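# Fold a sock's toe back onto its foot or heel

## Task

Bend the toe end of the sock back so that it rests on top of the sock's foot or heel section. It may be dropped into that position. Afterward, release the sock and pull the grippers away. The fold only counts if it stays in place without the robot holding it.

## Robot and tools

Robot: two arms, left_arm and right_arm. Each has six joints (waist, shoulder, elbow, wrist pitch, wrist yaw, wrist roll) and a parallel gripper. The names do not mean left or right in a picture. left_arm sits on the +y side of the scene.

Frame: every reported position uses one shared scene frame. The origin is on the table surface midway between the arms, +x points out across the table, and +z points up. end_effector_position is in metres and end_effector_quat_wxyz is a quaternion in w,x,y,z order. The printed hand position can be somewhat wrong, more so when the arm reaches far. On each gripper the fingers extend along its local +z and close along its local y. The reported point lies between the finger pads, roughly 1 cm short of the fingertips.

execute_actions takes "actions", a list that is empty or holds a single item, plus an optional boolean "pictures".
- Empty list: nothing new is commanded. It returns the current state with camera images.
- Motion item: {"rows": [...], "steps": n}. There are 1 to 15 rows and steps is at most 15 (default 15). Each step lasts 1/30 s. Row k is applied on step k, and the final row repeats for any remaining steps. An action needs at least 4 steps.
- Wait item: {"steps": n} with n up to 300. It returns once that many steps have elapsed since the previous result, and your reply time counts toward them.
- Images come back only for an empty list or when "pictures": true is passed. A refused call sends nothing to the robot.

Row layout: one flat list of 14 numbers covering both arms, even if only one arm moves. The order is left_arm waist, shoulder, elbow, wrist pitch, wrist yaw, wrist roll, opening, then the same seven for right_arm. Joint values are absolute target angles in radians, on the same scale as the Joint positions line. They are not offsets.

Stated joint ranges (rad): waist -2.618 to 3.054, shoulder 0.000 to 3.142, elbow 0.000 to 3.142, wrist pitch -1.571 to 1.571, wrist yaw -1.571 to 1.571, wrist roll -2.094 to 2.094. Opening is an absolute value from -1 (closed) to +1 (fully open).

Limits: a call is refused if any target lies more than 0.036 rad outside its range and also further out than that joint's current reading. A joint's true end may sit up to 0.036 rad on either side of the stated one. Targets beyond the true end are clipped to it, and a "joint sent to its limit" line appears. That line may concern an earlier action that is still running. If no such line appears, that does not prove the joint has more room.

Motion: on each step, a joint's target is kept close to its measured angle. The allowed gap is 0.202 rad for the waist, 0.258 for the shoulder, 0.238 for the elbow, 0.573 for wrist pitch, and 0.522 for wrist yaw and wrist roll. If the targets would place the gripper more than 70 mm from where it is now, all of them are pulled back toward the measured angles. Large moves therefore take several steps.

Each result is captured 4 steps before its action ends. Those last steps run while you compose your next reply. Between calls the arms keep heading for the last row sent. They stop once everything is nearly still, or when any step is HELD.

Result lines:
- State line: left_arm: … | right_arm: … gives pose and quaternion.
- Joint positions / Joint velocities: one block per arm with the six joints (rad, rad/s), then the pad gap (m, m/s). The gap is 0.094 m when fully open.
- grip_measured: the measured opening on the command scale. Each gripper carries its own fixed error of up to about 1 mm.
- "joint command not followed": a clearance check altered or blocked some joint targets. The rest of the row still ran.
- HELD: marks steps on which your row, or part of it, was not sent.

Gripping: between the extremes, the fingers go to the opening you command. To keep hold, command a value below grip_measured. About 0.03 below gives a firm grip, and a smaller margin gives a gentler one. Pad force tops out near 50 to 62 N, and it is lower on very thin material such as sock fabric (under about 2 mm). Pads can spike briefly at first contact.

Motor heat: holding a load warms the motors, even while you are thinking. At 75 °C a MOTOR HOT warning appears. At 90 °C that arm halts for 10 seconds, and after 5 minutes it can halt again. At 100 °C the arm and its gripper go limp and fall. Halts are reported as OVER-TEMPERATURE FAULT lines. Release loads promptly.

Cameras: cam_high and cam_low are 504x504 pinhole. cam_left_wrist and cam_right_wrist are 616x616 fisheye. Pictures arrive in that order.

zoom_image: takes "camera" (one of the four names) and "region" [x0, y0, x1, y1] in pixels of that camera's latest full image, with (0,0) at the top-left. The region can be at most 504 by 504. It returns an enlarged view.

finished_scene: takes "scene", the integer number of the scene being ended. It cannot be undone and reports whether the fold succeeded. Replying with no tool call ends everything.

Avoid: arms striking or pressing against each other, which can end the scene. Also avoid dropping things, slamming, hard impacts, strong shoves against the table or sock, and jerky or wasteful motion. Before ending the scene, open both grippers and move them away so the sock stays folded on its own.

Each tool is called after "Emit:" in YAML: its name, and indented under it one key for each argument.

## Session

Emit:
execute_actions:
  actions: []

Scene clock: 0.00 s of 5100.00 s.
left_arm: end_effector_position=(+0.3603, +0.2306, +0.4136) grip_measured=+1.000 end_effector_quat_wxyz=(+0.711, +0.033, +0.702, -0.030) | right_arm: end_effector_position=(+0.4296, -0.3306, +0.3997) grip_measured=+1.000 end_effector_quat_wxyz=(+0.701, +0.011, +0.713, -0.012)
Joint positions: left_arm=[ 0.003  1.039  1.056 -0.005  0.005  0.005  0.094] | right_arm=[ 0.003  1.057  1.038  0.002 -0.012 -0.002  0.094]
Joint velocities: left_arm=[ 0.007 -0.012 -0.012  0.007 -0.007  0.066  0.   ] | right_arm=[-0.017  0.012 -0.007 -0.007  0.007 -0.007  0.   ]

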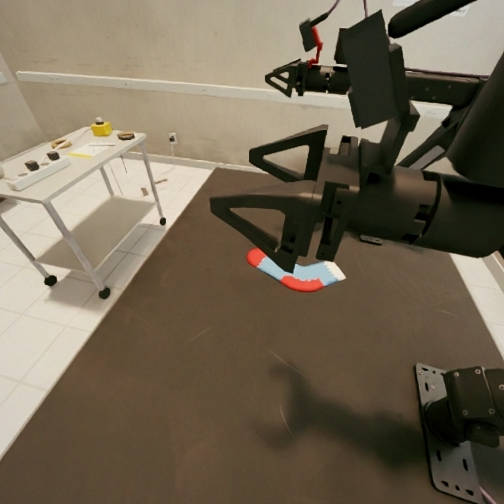

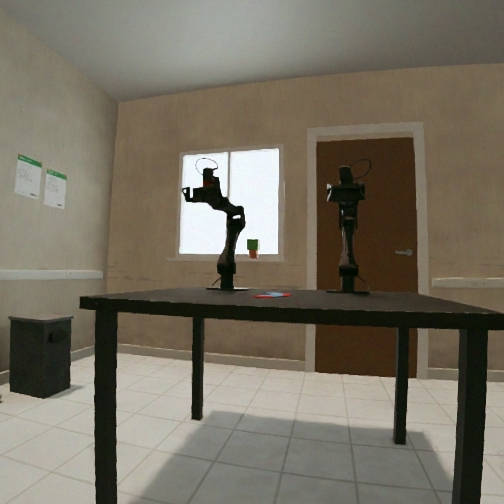

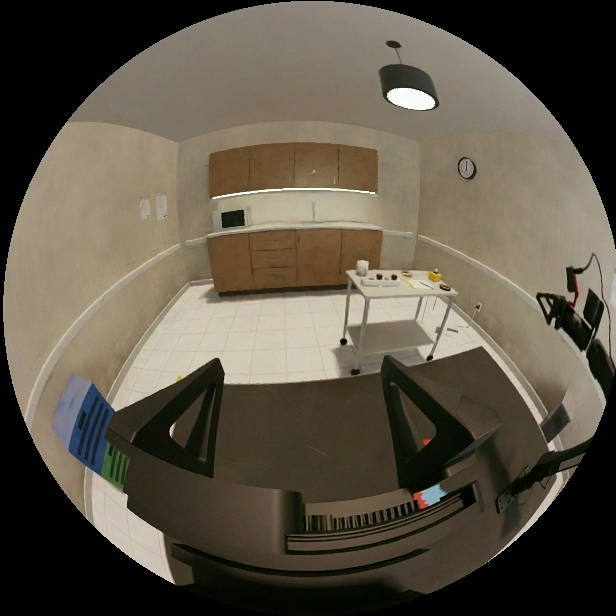

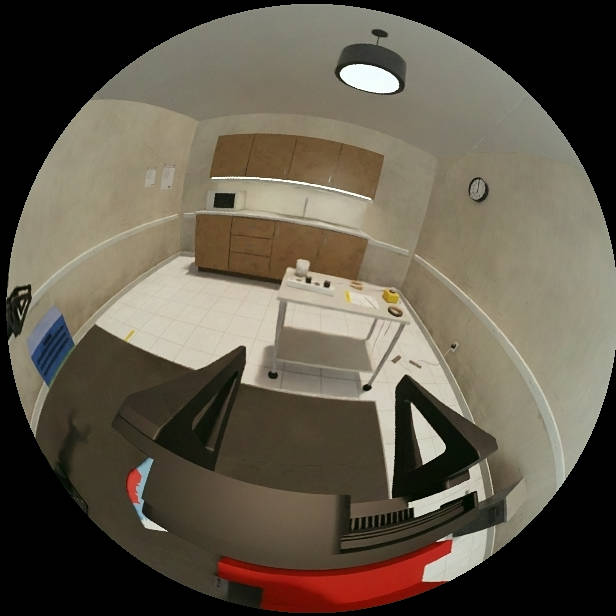

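Emit:
execute_actions:
  actions:
    - {"rows": [[0.04,1.0,1.03,0,0,0,1, 0.03,1.09,1.07,-0.1,0,0.1,1],[0.08,0.97,1.0,0,0,0,1, 0.06,1.13,1.11,-0.2,0,0.2,1],[0.13,0.93,0.96,0,0,0,1, 0.1,1.17,1.15,-0.3,0,0.3,1],[0.18,0.89,0.92,0,0,0,1, 0.14,1.22,1.19,-0.4,0,0.4,1],[0.23,0.85,0.88,0,0,0,1, 0.18,1.27,1.24,-0.5,0,0.5,1],[0.28,0.81,0.84,0,0,0,1, 0.22,1.32,1.29,-0.6,0,0.6,1],[0.33,0.77,0.8,0,0,0,1, 0.26,1.37,1.34,-0.7,0,0.7,1],[0.38,0.73,0.76,0,0,0,1, 0.3,1.42,1.39,-0.8,0,0.8,1],[0.43,0.69,0.72,0,0,0,1, 0.34,1.47,1.44,-0.9,0,0.9,1],[0.48,0.65,0.68,0,0,0,1, 0.38,1.52,1.49,-1.0,0,1.0,1],[0.53,0.61,0.64,0,0,0,1, 0.42,1.57,1.54,-1.1,0,1.1,1],[0.58,0.57,0.6,0,0,0,1, 0.46,1.62,1.59,-1.18,0,1.2,1],[0.63,0.53,0.56,0,0,0,1, 0.5,1.67,1.64,-1.26,0,1.3,1],[0.68,0.49,0.52,0,0,0,1, 0.54,1.72,1.69,-1.33,0,1.4,1],[0.73,0.45,0.48,0,0,0,1, 0.58,1.77,1.74,-1.39,0,1.5,1]], "steps": 15}

Emit:
execute_actions:
  actions:
    - {"rows": [[0.77,0.42,0.44,0,0,0,1, 0.61,1.82,1.78,-1.39,0,1.5,1],[0.81,0.39,0.41,0,0,0,1, 0.635,1.87,1.81,-1.39,0,1.5,1],[0.84,0.36,0.38,0,0,0,1, 0.655,1.91,1.84,-1.39,0,1.5,1],[0.87,0.34,0.35,0,0,0,1, 0.67,1.95,1.865,-1.39,0,1.5,1],[0.89,0.32,0.33,0,0,0,1, 0.673,1.98,1.865,-1.39,0,1.5,1],[0.9,0.3,0.3,0,0,0,1, 0.673,2.005,1.865,-1.39,0,1.5,1]], "steps": 15}

Emit:
execute_actions:
  actions:
    - {"steps": 12}
  pictures: true

Scene clock: 2.53 s of 5100.00 s.
left_arm: end_effector_position=(+0.2744, +0.3711, +0.3561) grip_measured=+1.000 end_effector_quat_wxyz=(+0.701, -0.122, +0.691, +0.127) | right_arm: end_effector_position=(+0.4555, -0.1932, +0.2606) grip_measured=+1.000 end_effector_quat_wxyz=(+0.356, +0.189, +0.895, +0.191)
Joint positions: left_arm=[0.442 0.701 0.715 0.001 0.002 0.004 0.094] | right_arm=[ 0.339  1.484  1.429 -0.684  0.004  0.705  0.094]
Joint velocities: left_arm=[ 1.409 -1.223 -1.121 -0.081 -0.037 -0.007  0.   ] | right_arm=[ 1.126  1.634  1.389 -2.821 -0.022  2.659  0.   ]
Steps of this call (steps 1 to 65: nothing new was sent; steps 66 to 76: the first 11 steps of this action). Readings (joint positions):
66: left_arm=[0.006 1.037 1.053 -0.004 0.006 0.005] | right_arm=[0.006 1.059 1.039 -0.007 -0.010 0.011]
67: left_arm=[0.019 1.031 1.044 -0.000 0.008 0.005] | right_arm=[0.015 1.066 1.049 -0.036 -0.005 0.041]
69: left_arm=[0.085 0.989 0.993 0.005 0.012 0.005] | right_arm=[0.063 1.115 1.103 -0.137 0.003 0.142]
73: left_arm=[0.291 0.831 0.832 0.001 0.006 0.005] | right_arm=[0.219 1.313 1.286 -0.421 0.006 0.438]
76: the state above

Scene clock: 3.03 s of 5100.00 s.
left_arm: end_effector_position=(+0.1657, +0.4545, +0.2456) grip_measured=+1.000 end_effector_quat_wxyz=(+0.636, -0.283, +0.664, +0.273) | right_arm: end_effector_position=(+0.3609, -0.0787, +0.1133) grip_measured=+1.000 end_effector_quat_wxyz=(-0.003, +0.400, +0.917, +0.012)
Joint positions: left_arm=[ 0.892  0.327  0.298 -0.013 -0.004  0.003  0.094] | right_arm=[ 0.683  2.038  1.827 -1.341 -0.018  1.457  0.094]
Joint velocities: left_arm=[ 0.007 -0.017 -0.012  0.051 -0.095 -0.037  0.   ] | right_arm=[-0.076  0.071 -0.017 -0.256  0.022  0.154  0.   ]
Steps of this call (steps 1 to 4: the last 4 steps of your previous action; steps 5 to 15: the first 11 steps of this action). Readings (joint positions):
5: left_arm=[0.688 0.498 0.518 0.004 -0.001 0.004] | right_arm=[0.539 1.752 1.664 -1.112 -0.002 1.167]
6: left_arm=[0.733 0.462 0.480 0.004 -0.002 0.004] | right_arm=[0.575 1.800 1.707 -1.169 -0.004 1.233]
8: left_arm=[0.810 0.402 0.409 0.002 -0.003 0.004] | right_arm=[0.636 1.888 1.779 -1.245 -0.008 1.328]
12: left_arm=[0.888 0.330 0.311 -0.007 -0.004 0.003] | right_arm=[0.686 2.005 1.827 -1.307 -0.017 1.424]
15: the state above

Scene clock: 3.43 s of 5100.00 s.
left_arm: end_effector_position=(+0.1657, +0.4545, +0.2461) grip_measured=+1.000 end_effector_quat_wxyz=(+0.636, -0.282, +0.664, +0.274) | right_arm: end_effector_position=(+0.3554, -0.0845, +0.1140) grip_measured=+1.000 end_effector_quat_wxyz=(-0.010, +0.416, +0.909, -0.001)
Joint positions: left_arm=[ 0.892  0.327  0.298 -0.012 -0.004  0.003  0.094] | right_arm=[ 0.679  2.036  1.827 -1.373 -0.017  1.489  0.094]
Joint velocities: left_arm=[ 0.012 -0.007 -0.012 -0.051 -0.037 -0.051  0.   ] | right_arm=[-0.002 -0.007 -0.007  0.022 -0.066  0.022  0.   ]
Kept back: nothing.
Steps of this call (steps 1 to 4: the last 4 steps of your previous action; steps 5 to 12: the robot went on to your last target). Readings (joint positions):
1: left_arm=[0.892 0.327 0.298 -0.013 -0.004 0.003] | right_arm=[0.681 2.039 1.827 -1.349 -0.018 1.464]
2: left_arm=[0.892 0.327 0.298 -0.012 -0.004 0.003] | right_arm=[0.680 2.039 1.827 -1.355 -0.017 1.470]
4: left_arm=[0.892 0.327 0.298 -0.012 -0.004 0.003] | right_arm=[0.679 2.036 1.827 -1.363 -0.017 1.477]
8: left_arm=[0.892 0.327 0.298 -0.012 -0.004 0.003] | right_arm=[0.679 2.036 1.827 -1.371 -0.017 1.486]
12: the state above

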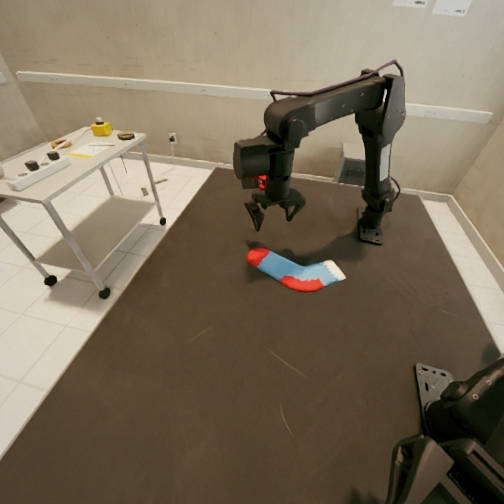

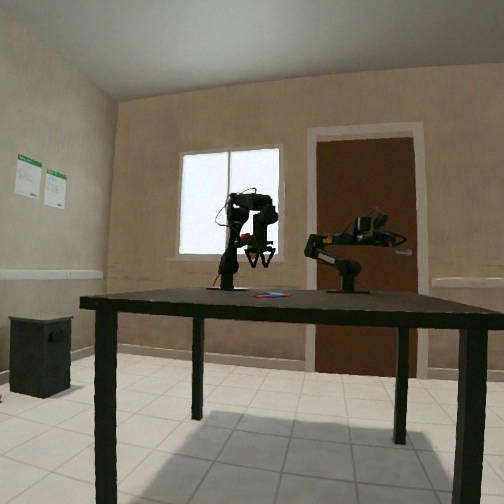

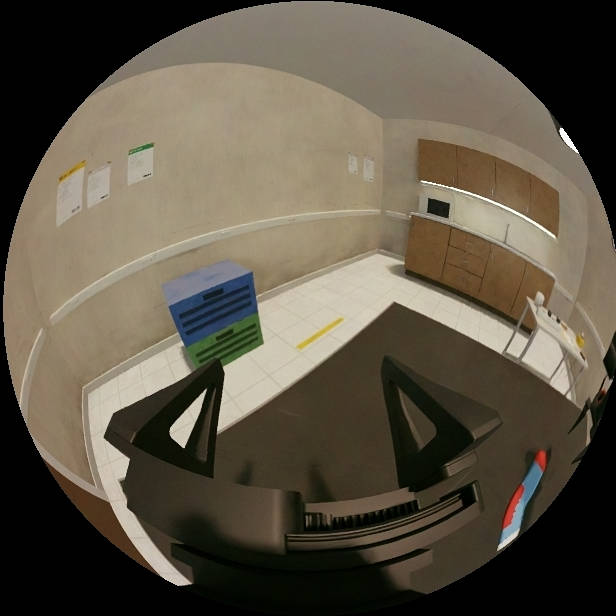

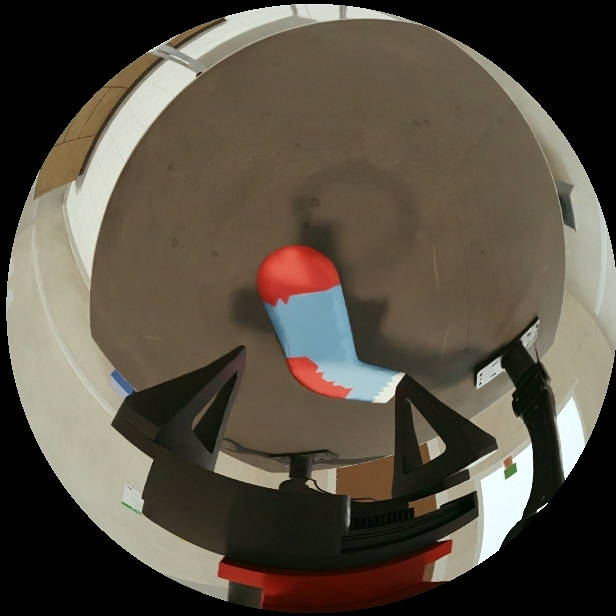

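Emit:
execute_actions:
  actions: []

Scene clock: 4.33 s of 5100.00 s.
left_arm: end_effector_position=(+0.1657, +0.4545, +0.2461) grip_measured=+1.000 end_effector_quat_wxyz=(+0.636, -0.282, +0.664, +0.274) | right_arm: end_effector_position=(+0.3552, -0.0846, +0.1140) grip_measured=+1.000 end_effector_quat_wxyz=(-0.010, +0.417, +0.909, -0.001)
Joint positions: left_arm=[ 0.892  0.327  0.298 -0.012 -0.004  0.003  0.094] | right_arm=[ 0.679  2.036  1.827 -1.374 -0.017  1.491  0.094]
Joint velocities: left_arm=[ 0.002  0.002 -0.022 -0.007 -0.022  0.007  0.   ] | right_arm=[-0.022 -0.002  0.012 -0.022  0.022 -0.066  0.   ]
Kept back: nothing.
Steps of this call (steps 1 to 27: the robot went on to your last target). Readings (joint positions):
1: left_arm=[0.892 0.327 0.298 -0.012 -0.004 0.003] | right_arm=[0.679 2.036 1.827 -1.373 -0.017 1.489]
2: left_arm=[0.892 0.327 0.298 -0.012 -0.004 0.003] | right_arm=[0.679 2.036 1.827 -1.374 -0.017 1.489]
4: left_arm=[0.892 0.327 0.298 -0.012 -0.004 0.003] | right_arm=[0.679 2.036 1.827 -1.374 -0.017 1.490]
8: left_arm=[0.892 0.327 0.298 -0.012 -0.004 0.003] | right_arm=[0.679 2.036 1.827 -1.374 -0.017 1.490]
27: the state above

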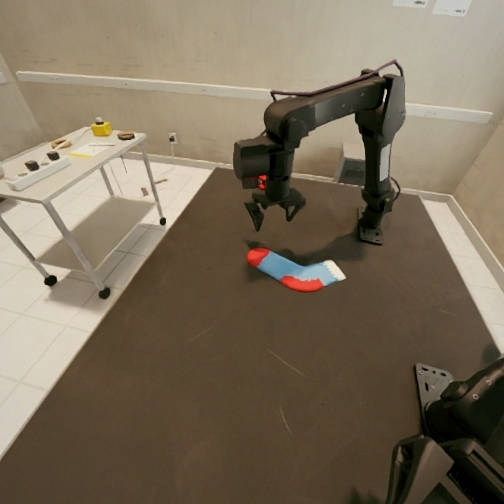

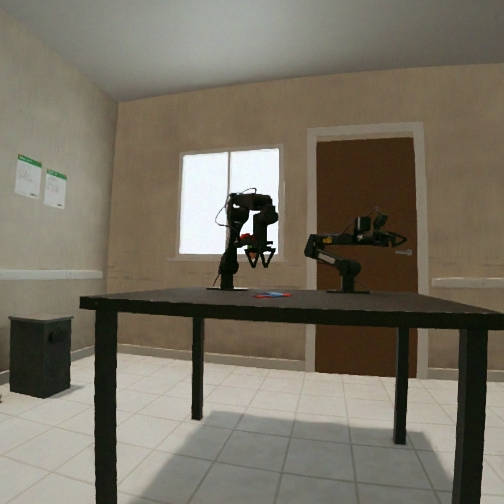

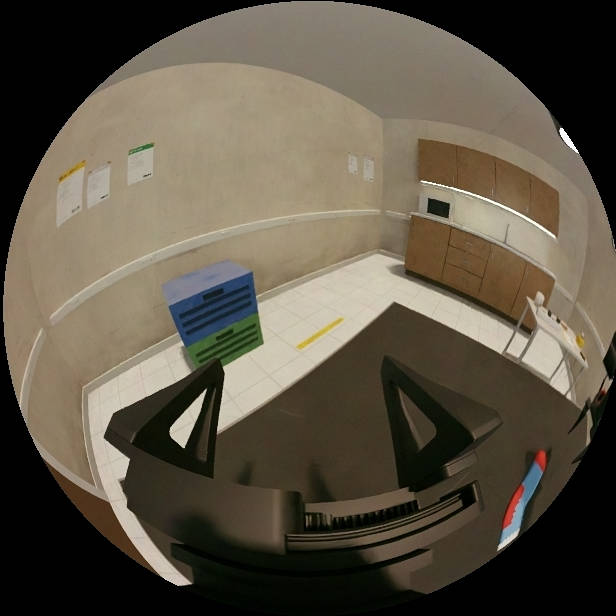

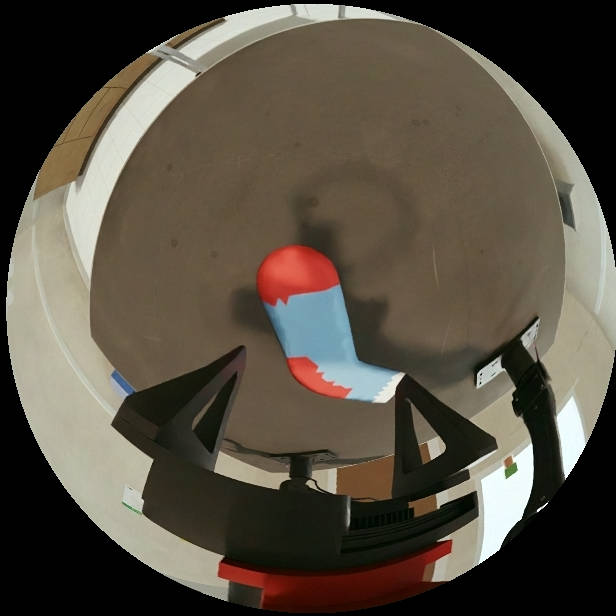

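Emit:
execute_actions:
  actions:
    - {"rows":[[0.9,0.3,0.3,0,0,0,1,0.672,2.06,1.82,-1.34,0.005,1.42,1],[0.9,0.3,0.3,0,0,0,1,0.668,2.08,1.815,-1.31,0.01,1.35,1],[0.9,0.3,0.3,0,0,0,1,0.664,2.10,1.81,-1.28,0.015,1.28,1],[0.9,0.3,0.3,0,0,0,1,0.66,2.12,1.805,-1.25,0.015,1.22,1],[0.9,0.3,0.3,0,0,0,1,0.657,2.135,1.80,-1.22,0.015,1.16,1],[0.9,0.3,0.3,0,0,0,1,0.654,2.15,1.795,-1.20,0.015,1.12,1],[0.9,0.3,0.3,0,0,0,1,0.652,2.16,1.79,-1.18,0.015,1.09,1],[0.9,0.3,0.3,0,0,0,1,0.652,2.17,1.79,-1.17,0.015,1.085,1],[0.9,0.3,0.3,0,0,0,1,0.652,2.175,1.79,-1.17,0.015,1.085,1]],"steps":15}
  pictures: true

Emit:
execute_actions:
  actions: []

Scene clock: 5.47 s of 5100.00 s.
left_arm: end_effector_position=(+0.1657, +0.4545, +0.2461) grip_measured=+1.000 end_effector_quat_wxyz=(+0.636, -0.282, +0.664, +0.274) | right_arm: end_effector_position=(+0.3819, -0.0795, +0.0460) grip_measured=+1.000 end_effector_quat_wxyz=(-0.014, +0.274, +0.962, -0.016)
Joint positions: left_arm=[ 0.892  0.327  0.298 -0.012 -0.004  0.003  0.094] | right_arm=[ 0.657  2.192  1.796 -1.217 -0.002  1.164  0.094]
Joint velocities: left_arm=[-0.017 -0.012 -0.007 -0.007 -0.037  0.051  0.   ] | right_arm=[-0.027  0.349 -0.154  0.227 -0.007 -0.462  0.   ]
Steps of this call (steps 1 to 15: the robot went on to your last target; steps 16 to 23: nothing new was sent; steps 24 to 34: the first 11 steps of this action). Readings (joint positions):
24: left_arm=[0.892 0.327 0.298 -0.012 -0.004 0.003] | right_arm=[0.679 2.038 1.827 -1.374 -0.016 1.482]
25: left_arm=[0.892 0.327 0.298 -0.012 -0.004 0.003] | right_arm=[0.679 2.042 1.827 -1.369 -0.014 1.462]
27: left_arm=[0.892 0.327 0.298 -0.012 -0.004 0.003] | right_arm=[0.676 2.063 1.827 -1.346 -0.010 1.394]
31: left_arm=[0.892 0.327 0.298 -0.012 -0.004 0.003] | right_arm=[0.663 2.140 1.813 -1.259 -0.005 1.233]
34: the state above

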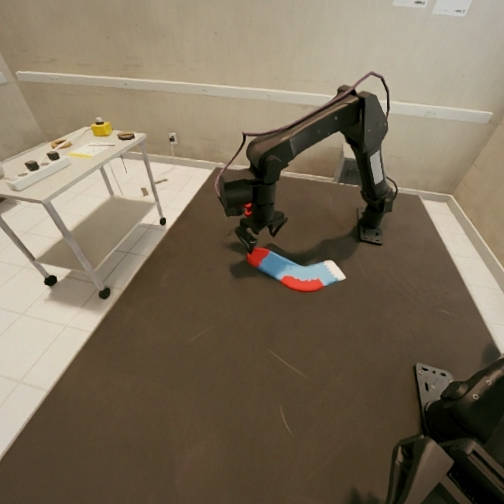

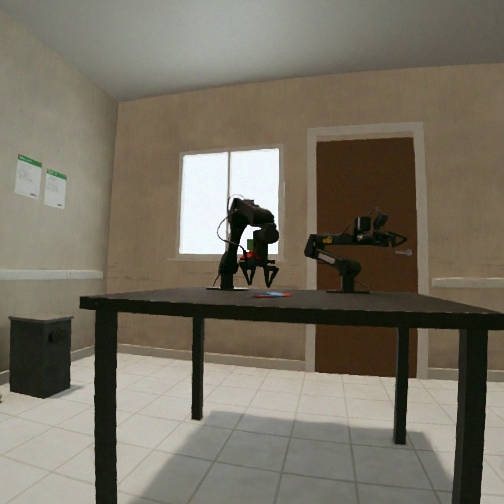

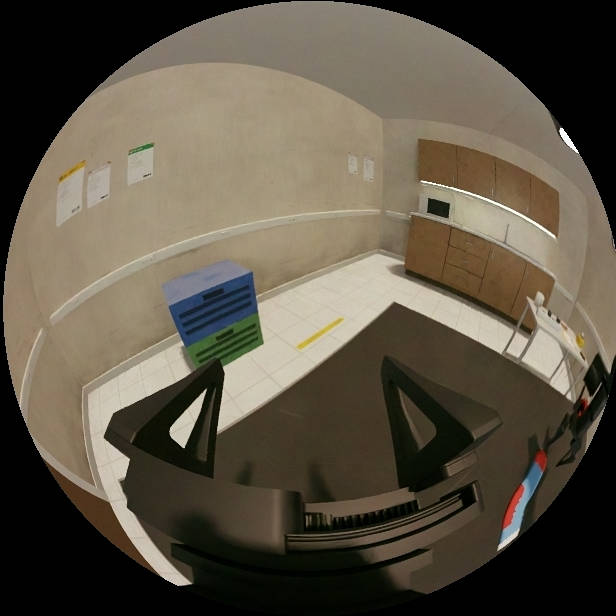

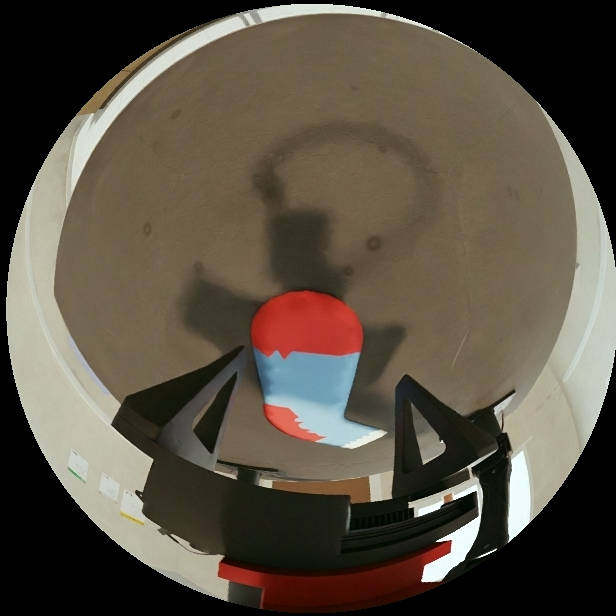

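Scene clock: 5.60 s of 5100.00 s.
left_arm: end_effector_position=(+0.1657, +0.4545, +0.2461) grip_measured=+1.000 end_effector_quat_wxyz=(+0.636, -0.282, +0.664, +0.274) | right_arm: end_effector_position=(+0.3824, -0.0797, +0.0377) grip_measured=+1.000 end_effector_quat_wxyz=(-0.017, +0.254, +0.967, -0.019)
Joint positions: left_arm=[ 0.892  0.327  0.298 -0.012 -0.004  0.003  0.094] | right_arm=[ 0.657  2.207  1.787 -1.201 -0.002  1.122  0.094]
Joint velocities: left_arm=[ 0.002  0.007 -0.007 -0.007 -0.007 -0.007  0.   ] | right_arm=[-0.012 -0.012 -0.012  0.051  0.051 -0.168  0.   ]
Kept back: nothing.
Steps of this call (steps 1 to 4: the last 4 steps of your previous action). Readings (joint positions):
1: left_arm=[0.892 0.327 0.298 -0.012 -0.004 0.003] | right_arm=[0.657 2.201 1.791 -1.211 -0.002 1.150]
2: left_arm=[0.892 0.327 0.298 -0.012 -0.004 0.003] | right_arm=[0.657 2.206 1.788 -1.206 -0.002 1.138]
4: the state above

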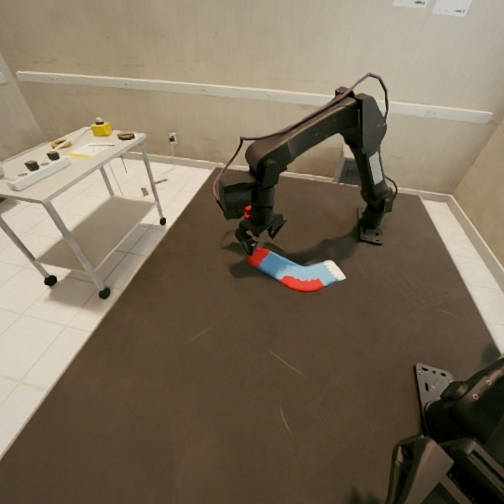

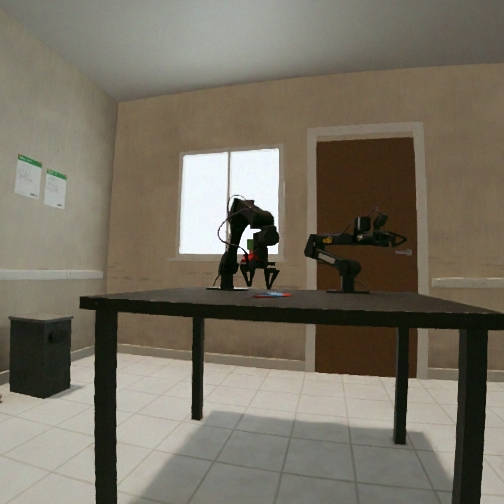

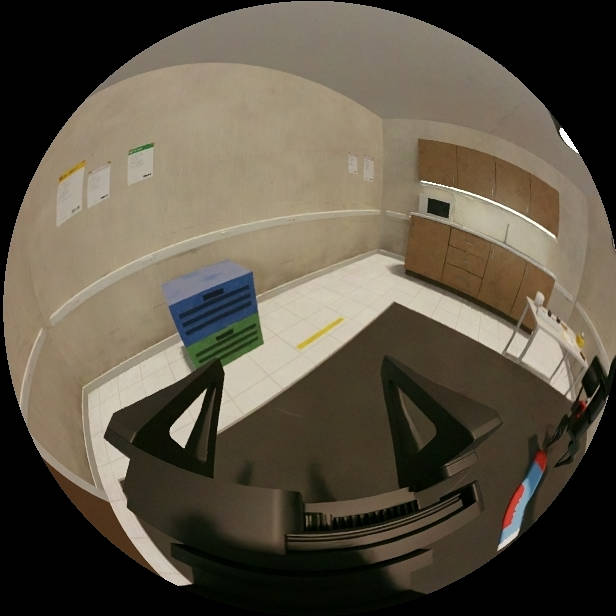

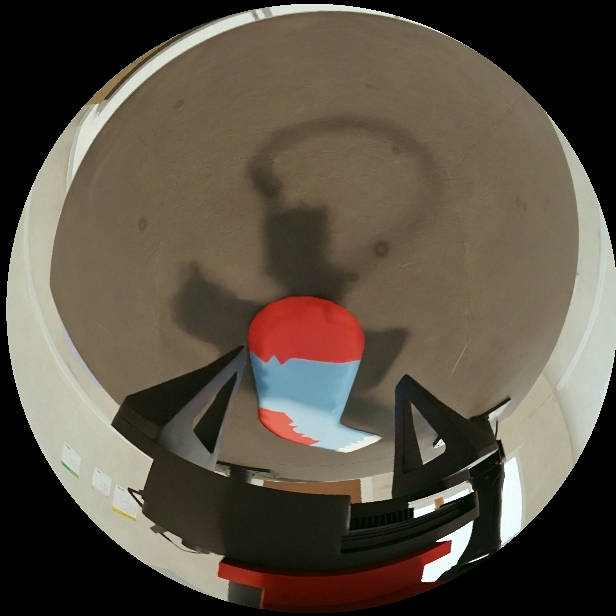

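Emit:
execute_actions:
  actions:
    - {"rows":[[0.9,0.3,0.3,0,0,0,1,0.665,2.2,1.775,-1.14,0.015,1.12,1],[0.9,0.3,0.3,0,0,0,1,0.67,2.205,1.765,-1.11,0.015,1.125,1],[0.9,0.3,0.3,0,0,0,1,0.675,2.21,1.755,-1.09,0.015,1.13,1],[0.9,0.3,0.3,0,0,0,1,0.675,2.215,1.745,-1.075,0.015,1.13,1],[0.9,0.3,0.3,0,0,0,1,0.675,2.218,1.737,-1.07,0.015,1.13,1],[0.9,0.3,0.3,0,0,0,1,0.675,2.22,1.732,-1.07,0.015,1.13,1]],"steps":15}
  pictures: true

Scene clock: 6.50 s of 5100.00 s.
left_arm: end_effector_position=(+0.1657, +0.4545, +0.2461) grip_measured=+1.000 end_effector_quat_wxyz=(+0.636, -0.282, +0.664, +0.274) | right_arm: end_effector_position=(+0.3867, -0.0709, +0.0167) grip_measured=+1.000 end_effector_quat_wxyz=(-0.006, +0.246, +0.969, -0.008)
Joint positions: left_arm=[ 0.892  0.327  0.298 -0.012 -0.004  0.003  0.094] | right_arm=[ 0.669  2.229  1.74  -1.101  0.001  1.118  0.094]
Joint velocities: left_arm=[-0.012  0.007 -0.002  0.022 -0.022  0.022  0.   ] | right_arm=[ 0.002  0.076 -0.056  0.051  0.037 -0.007  0.   ]
Steps of this call (steps 1 to 16: the robot went on to your last target; steps 17 to 27: the first 11 steps of this action). Readings (joint positions):
17: left_arm=[0.892 0.327 0.298 -0.012 -0.004 0.003] | right_arm=[0.657 2.206 1.787 -1.186 -0.001 1.096]
18: left_arm=[0.892 0.327 0.298 -0.012 -0.004 0.003] | right_arm=[0.657 2.206 1.785 -1.177 -0.000 1.100]
20: left_arm=[0.892 0.327 0.298 -0.012 -0.004 0.003] | right_arm=[0.660 2.206 1.774 -1.149 0.001 1.107]
24: left_arm=[0.892 0.327 0.298 -0.012 -0.004 0.003] | right_arm=[0.668 2.218 1.747 -1.111 0.001 1.115]
27: the state above

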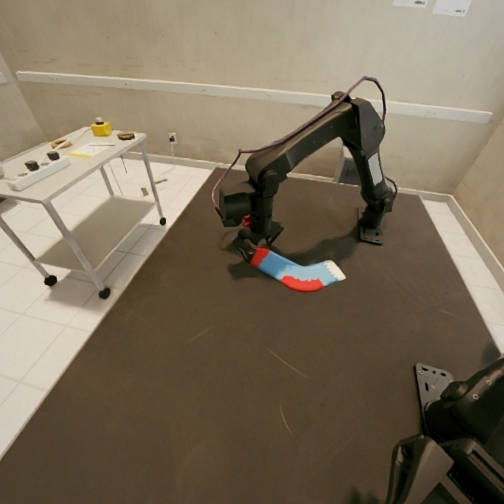

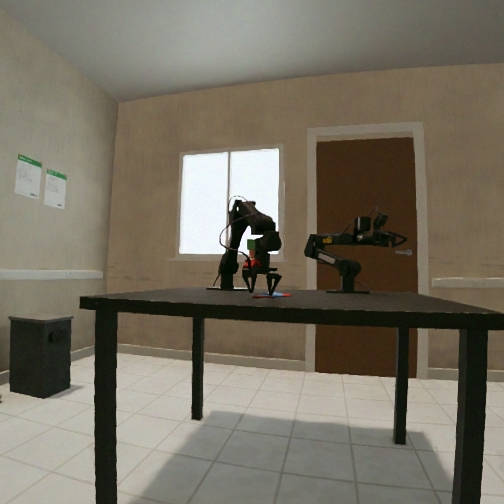

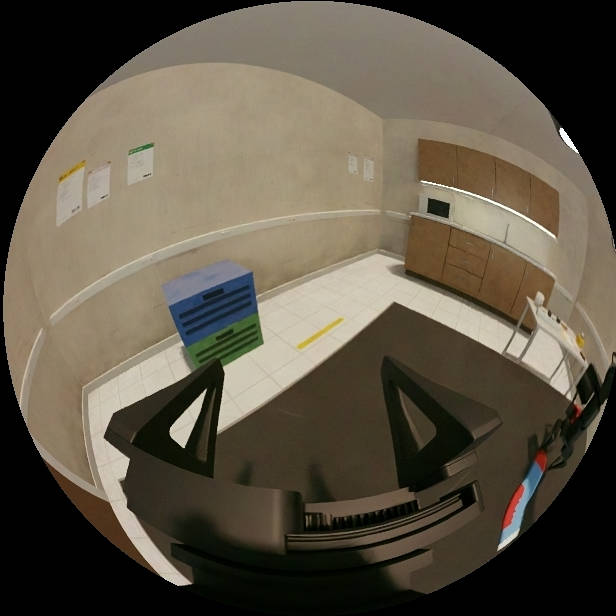

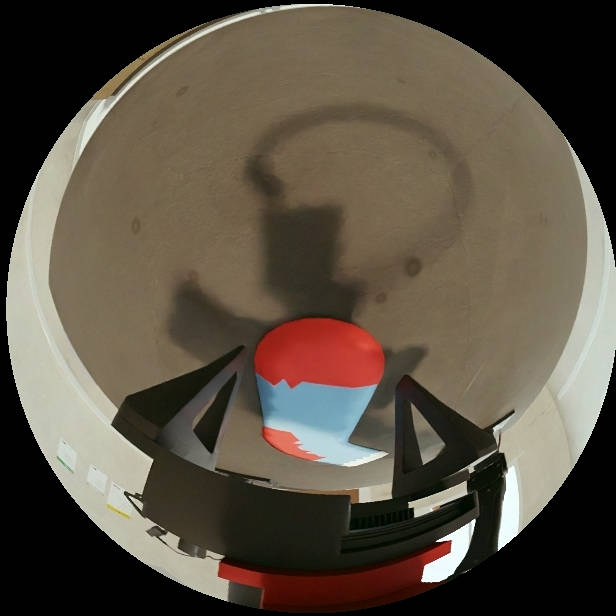

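Emit:
execute_actions:
  actions:
    - {"rows":[[0.9,0.3,0.3,0,0,0,1,0.675,2.225,1.725,-1.05,0.015,1.13,1],[0.9,0.3,0.3,0,0,0,1,0.675,2.228,1.717,-1.035,0.015,1.13,1],[0.9,0.3,0.3,0,0,0,1,0.675,2.23,1.71,-1.025,0.015,1.13,1],[0.9,0.3,0.3,0,0,0,1,0.675,2.232,1.703,-1.02,0.015,1.13,1],[0.9,0.3,0.3,0,0,0,1,0.675,2.235,1.697,-1.02,0.015,1.13,1]],"steps":12}

Emit:
execute_actions:
  actions:
    - {"rows":[[0.9,0.3,0.3,0,0,0,1,0.675,2.235,1.697,-1.02,0.015,1.13,0.85],[0.9,0.3,0.3,0,0,0,1,0.675,2.235,1.697,-1.02,0.015,1.13,0.7],[0.9,0.3,0.3,0,0,0,1,0.675,2.235,1.697,-1.02,0.015,1.13,0.6],[0.9,0.3,0.3,0,0,0,1,0.675,2.235,1.697,-1.02,0.015,1.13,0.5]],"steps":8}
  pictures: true

Scene clock: 7.13 s of 5100.00 s.
left_arm: end_effector_position=(+0.1657, +0.4545, +0.2461) grip_measured=+1.000 end_effector_quat_wxyz=(+0.636, -0.282, +0.664, +0.274) | right_arm: end_effector_position=(+0.3888, -0.0693, +0.0069) grip_measured=+1.000 end_effector_quat_wxyz=(-0.001, +0.248, +0.969, -0.002)
Joint positions: left_arm=[ 0.892  0.327  0.298 -0.012 -0.004  0.003  0.094] | right_arm=[ 0.669  2.235  1.709 -1.049  0.001  1.122  0.094]
Joint velocities: left_arm=[-0.027 -0.012 -0.002  0.007 -0.037 -0.007  0.   ] | right_arm=[ 0.027  0.007 -0.012  0.051 -0.007  0.022  0.   ]
Steps of this call (steps 1 to 4: the last 4 steps of your previous action; steps 5 to 11: the robot went on to your last target; steps 12 to 19: the first 8 steps of this action). Readings (joint positions):
12: left_arm=[0.892 0.327 0.298 -0.012 -0.004 0.003] | right_arm=[0.669 2.232 1.738 -1.087 0.001 1.121]
13: left_arm=[0.892 0.327 0.298 -0.012 -0.004 0.003] | right_arm=[0.669 2.232 1.737 -1.082 0.001 1.121]
15: left_arm=[0.892 0.327 0.298 -0.012 -0.004 0.003] | right_arm=[0.669 2.232 1.728 -1.064 0.001 1.121]
19: the state above

Scene clock: 7.40 s of 5100.00 s.
left_arm: end_effector_position=(+0.1657, +0.4545, +0.2461) grip_measured=+1.000 end_effector_quat_wxyz=(+0.636, -0.282, +0.664, +0.274) | right_arm: end_effector_position=(+0.3910, -0.0681, +0.0069) grip_measured=+0.559 end_effector_quat_wxyz=(+0.003, +0.248, +0.969, +0.001)
Joint positions: left_arm=[ 0.892  0.327  0.298 -0.012 -0.004  0.003  0.094] | right_arm=[ 0.669  2.235  1.709 -1.039  0.003  1.122  0.073]
Joint velocities: left_arm=[-0.007 -0.007 -0.007 -0.022  0.022 -0.007  0.   ] | right_arm=[ 0.002  0.002  0.007 -0.007  0.037  0.022 -0.113]
Steps of this call (steps 1 to 4: the last 4 steps of your previous action; steps 5 to 8: the first 4 steps of this action). Readings (joint positions):
5: left_arm=[0.892 0.327 0.298 -0.012 -0.004 0.003] | right_arm=[0.669 2.235 1.709 -1.041 0.002 1.122]
6: left_arm=[0.892 0.327 0.298 -0.012 -0.004 0.003] | right_arm=[0.669 2.235 1.709 -1.040 0.002 1.122]
8: the state above

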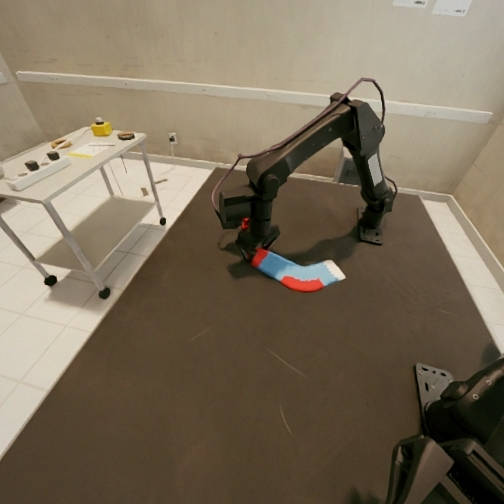

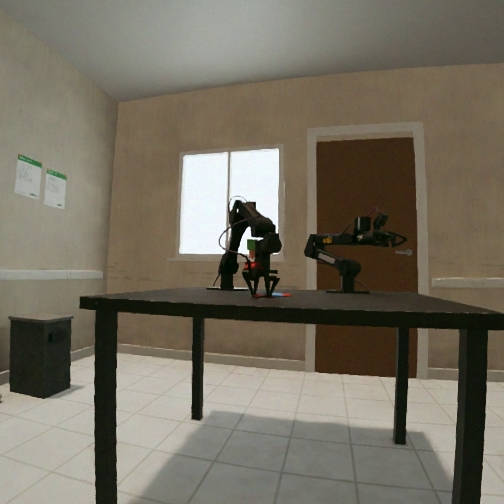

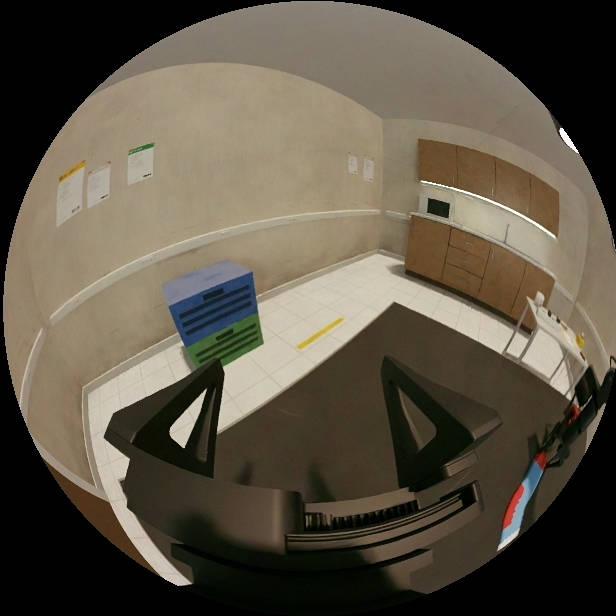

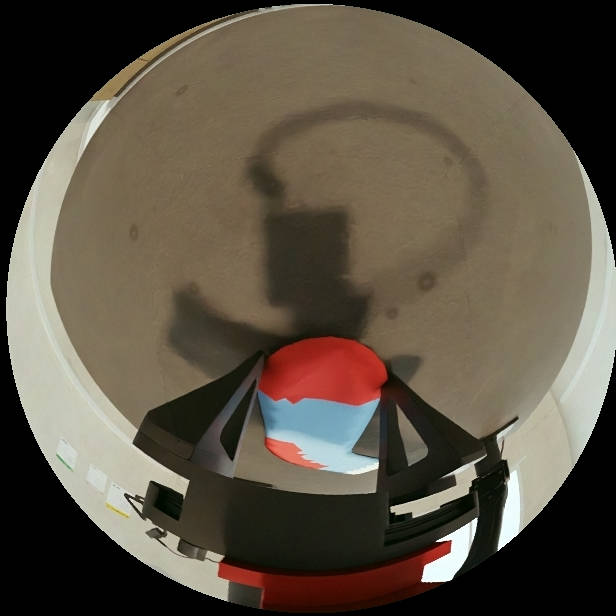

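Emit:
execute_actions:
  actions:
    - {"rows":[[0.9,0.3,0.3,0,0,0,1,0.675,2.235,1.697,-1.02,0.015,1.13,0.4],[0.9,0.3,0.3,0,0,0,1,0.675,2.235,1.697,-1.02,0.015,1.13,0.28],[0.9,0.3,0.3,0,0,0,1,0.675,2.235,1.697,-1.02,0.015,1.13,0.16],[0.9,0.3,0.3,0,0,0,1,0.675,2.235,1.697,-1.02,0.015,1.13,0.04],[0.9,0.3,0.3,0,0,0,1,0.675,2.235,1.697,-1.02,0.015,1.13,-0.08],[0.9,0.3,0.3,0,0,0,1,0.675,2.235,1.697,-1.02,0.015,1.13,-0.2],[0.9,0.3,0.3,0,0,0,1,0.675,2.235,1.697,-1.02,0.015,1.13,-0.32],[0.9,0.3,0.3,0,0,0,1,0.675,2.235,1.697,-1.02,0.015,1.13,-0.44],[0.9,0.3,0.3,0,0,0,1,0.675,2.235,1.697,-1.02,0.015,1.13,-0.56],[0.9,0.3,0.3,0,0,0,1,0.675,2.235,1.697,-1.02,0.015,1.13,-0.68],[0.9,0.3,0.3,0,0,0,1,0.675,2.235,1.697,-1.02,0.015,1.13,-0.78],[0.9,0.3,0.3,0,0,0,1,0.675,2.235,1.697,-1.02,0.015,1.13,-0.86],[0.9,0.3,0.3,0,0,0,1,0.675,2.235,1.697,-1.02,0.015,1.13,-0.92],[0.9,0.3,0.3,0,0,0,1,0.675,2.235,1.697,-1.02,0.015,1.13,-0.96]],"steps":15}

Emit:
execute_actions:
  actions: []

Scene clock: 8.10 s of 5100.00 s.
left_arm: end_effector_position=(+0.1657, +0.4545, +0.2461) grip_measured=+1.000 end_effector_quat_wxyz=(+0.636, -0.282, +0.664, +0.274) | right_arm: end_effector_position=(+0.3911, -0.0680, +0.0069) grip_measured=-0.720 end_effector_quat_wxyz=(+0.003, +0.248, +0.969, +0.002)
Joint positions: left_arm=[ 0.892  0.327  0.298 -0.012 -0.004  0.003  0.094] | right_arm=[ 0.669  2.235  1.709 -1.038  0.003  1.122  0.013]
Joint velocities: left_arm=[-0.027 -0.002  0.007 -0.066  0.007  0.007  0.   ] | right_arm=[ 0.002 -0.017 -0.007 -0.066  0.007 -0.051 -0.115]
Steps of this call (steps 1 to 4: the last 4 steps of your previous action; steps 5 to 10: the robot went on to your last target; steps 11 to 21: the first 11 steps of this action). Readings (joint positions):
11: left_arm=[0.892 0.327 0.298 -0.012 -0.004 0.003] | right_arm=[0.669 2.235 1.709 -1.038 0.003 1.122]
12: left_arm=[0.892 0.327 0.298 -0.012 -0.004 0.003] | right_arm=[0.669 2.235 1.709 -1.038 0.003 1.122]
14: left_arm=[0.892 0.327 0.298 -0.012 -0.004 0.003] | right_arm=[0.669 2.235 1.709 -1.038 0.003 1.122]
18: left_arm=[0.892 0.327 0.298 -0.012 -0.004 0.003] | right_arm=[0.669 2.235 1.709 -1.038 0.003 1.122]
21: the state above

Scene clock: 8.23 s of 5100.00 s.
left_arm: end_effector_position=(+0.1657, +0.4545, +0.2461) grip_measured=+1.000 end_effector_quat_wxyz=(+0.636, -0.282, +0.664, +0.274) | right_arm: end_effector_position=(+0.3911, -0.0680, +0.0069) grip_measured=-0.934 end_effector_quat_wxyz=(+0.003, +0.248, +0.969, +0.002)
Joint positions: left_arm=[ 0.892  0.327  0.298 -0.012 -0.004  0.003  0.094] | right_arm=[ 0.669  2.235  1.709 -1.038  0.003  1.122  0.003]
Joint velocities: left_arm=[-0.002 -0.022 -0.027  0.007  0.11  -0.007  0.   ] | right_arm=[ 0.002 -0.017  0.017 -0.022 -0.081 -0.007 -0.001]
Kept back: nothing.
Steps of this call (steps 1 to 4: the last 4 steps of your previous action). Readings (joint positions):
1: left_arm=[0.892 0.327 0.298 -0.012 -0.004 0.003] | right_arm=[0.669 2.235 1.709 -1.038 0.003 1.122]
2: left_arm=[0.892 0.327 0.298 -0.012 -0.004 0.003] | right_arm=[0.669 2.235 1.709 -1.038 0.003 1.122]
4: the state above

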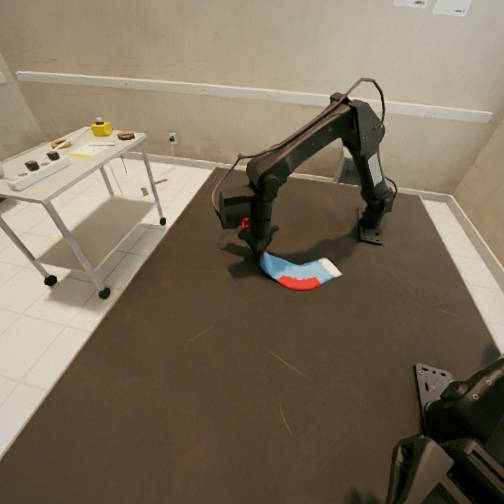

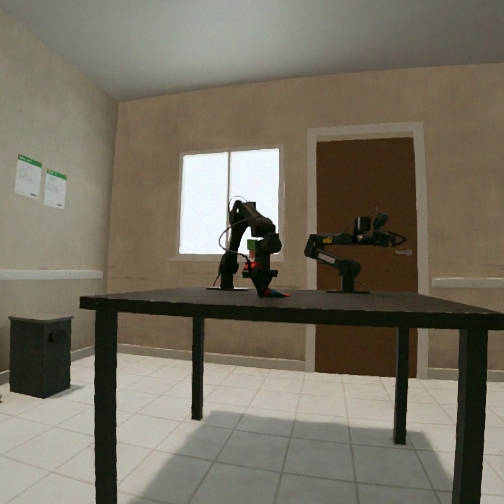

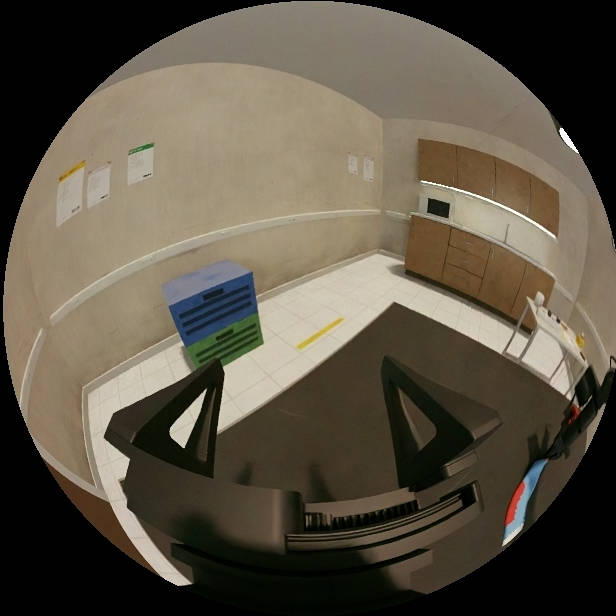

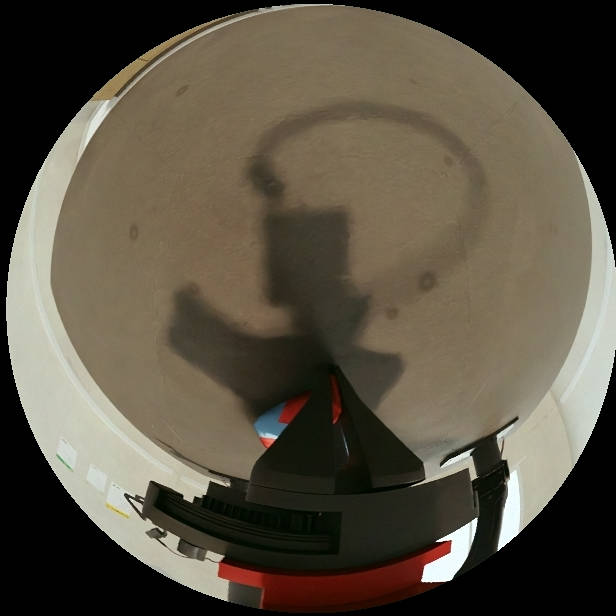

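Emit:
execute_actions:
  actions:
    - {"rows":[[0.9,0.3,0.3,0,0,0,1,0.675,2.21,1.74,-1.06,0.015,1.13,-0.965],[0.9,0.3,0.3,0,0,0,1,0.68,2.2,1.75,-1.08,0.015,1.135,-0.965],[0.9,0.3,0.3,0,0,0,1,0.685,2.19,1.76,-1.10,0.015,1.14,-0.965],[0.9,0.3,0.3,0,0,0,1,0.69,2.18,1.77,-1.12,0.015,1.145,-0.965],[0.9,0.3,0.3,0,0,0,1,0.695,2.17,1.78,-1.14,0.015,1.15,-0.965],[0.9,0.3,0.3,0,0,0,1,0.70,2.16,1.79,-1.16,0.015,1.155,-0.965],[0.9,0.3,0.3,0,0,0,1,0.707,2.15,1.795,-1.175,0.015,1.16,-0.965],[0.9,0.3,0.3,0,0,0,1,0.715,2.142,1.80,-1.19,0.015,1.16,-0.965]],"steps":15}
  pictures: true

Scene clock: 9.50 s of 5100.00 s.
left_arm: end_effector_position=(+0.1657, +0.4545, +0.2461) grip_measured=+1.000 end_effector_quat_wxyz=(+0.636, -0.282, +0.664, +0.274) | right_arm: end_effector_position=(+0.3773, -0.0581, +0.0421) grip_measured=-0.934 end_effector_quat_wxyz=(+0.003, +0.240, +0.971, +0.001)
Joint positions: left_arm=[ 0.892  0.327  0.298 -0.012 -0.004  0.003  0.094] | right_arm=[ 0.708  2.181  1.764 -1.147  0.003  1.144  0.003]
Joint velocities: left_arm=[-0.027 -0.017  0.002  0.037 -0.007 -0.037  0.   ] | right_arm=[ 0.154 -0.276  0.125 -0.212 -0.051 -0.037  0.   ]
Steps of this call (steps 1 to 15: the robot went on to your last target; steps 16 to 27: nothing new was sent; steps 28 to 38: the first 11 steps of this action). Readings (joint positions):
28: left_arm=[0.892 0.327 0.298 -0.012 -0.004 0.003] | right_arm=[0.669 2.235 1.709 -1.039 0.003 1.122]
29: left_arm=[0.892 0.327 0.298 -0.012 -0.004 0.003] | right_arm=[0.669 2.235 1.709 -1.042 0.003 1.123]
31: left_arm=[0.892 0.327 0.298 -0.012 -0.004 0.003] | right_arm=[0.671 2.235 1.716 -1.062 0.003 1.126]
35: left_arm=[0.892 0.327 0.298 -0.012 -0.004 0.003] | right_arm=[0.689 2.214 1.747 -1.117 0.003 1.139]
38: the state above

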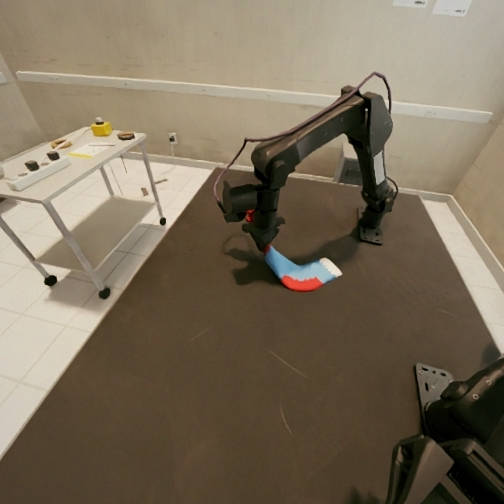

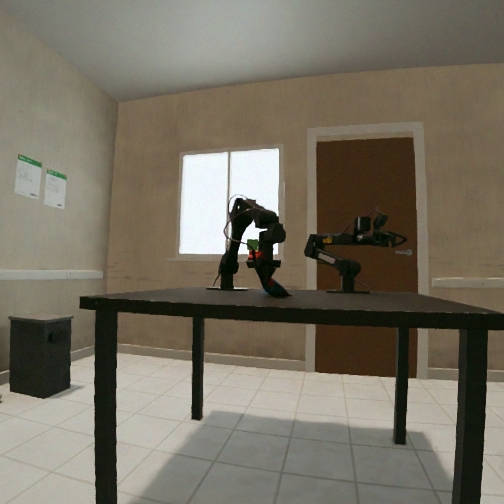

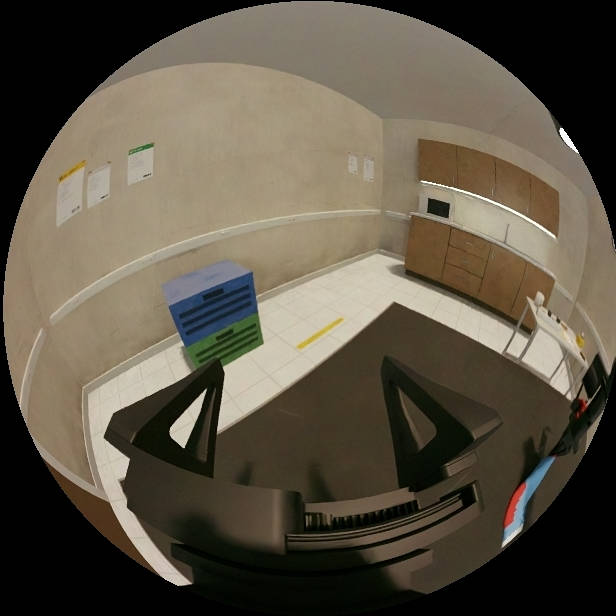

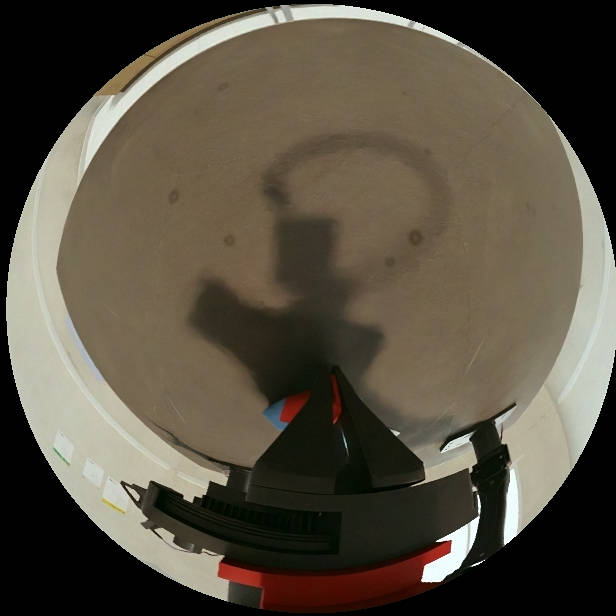

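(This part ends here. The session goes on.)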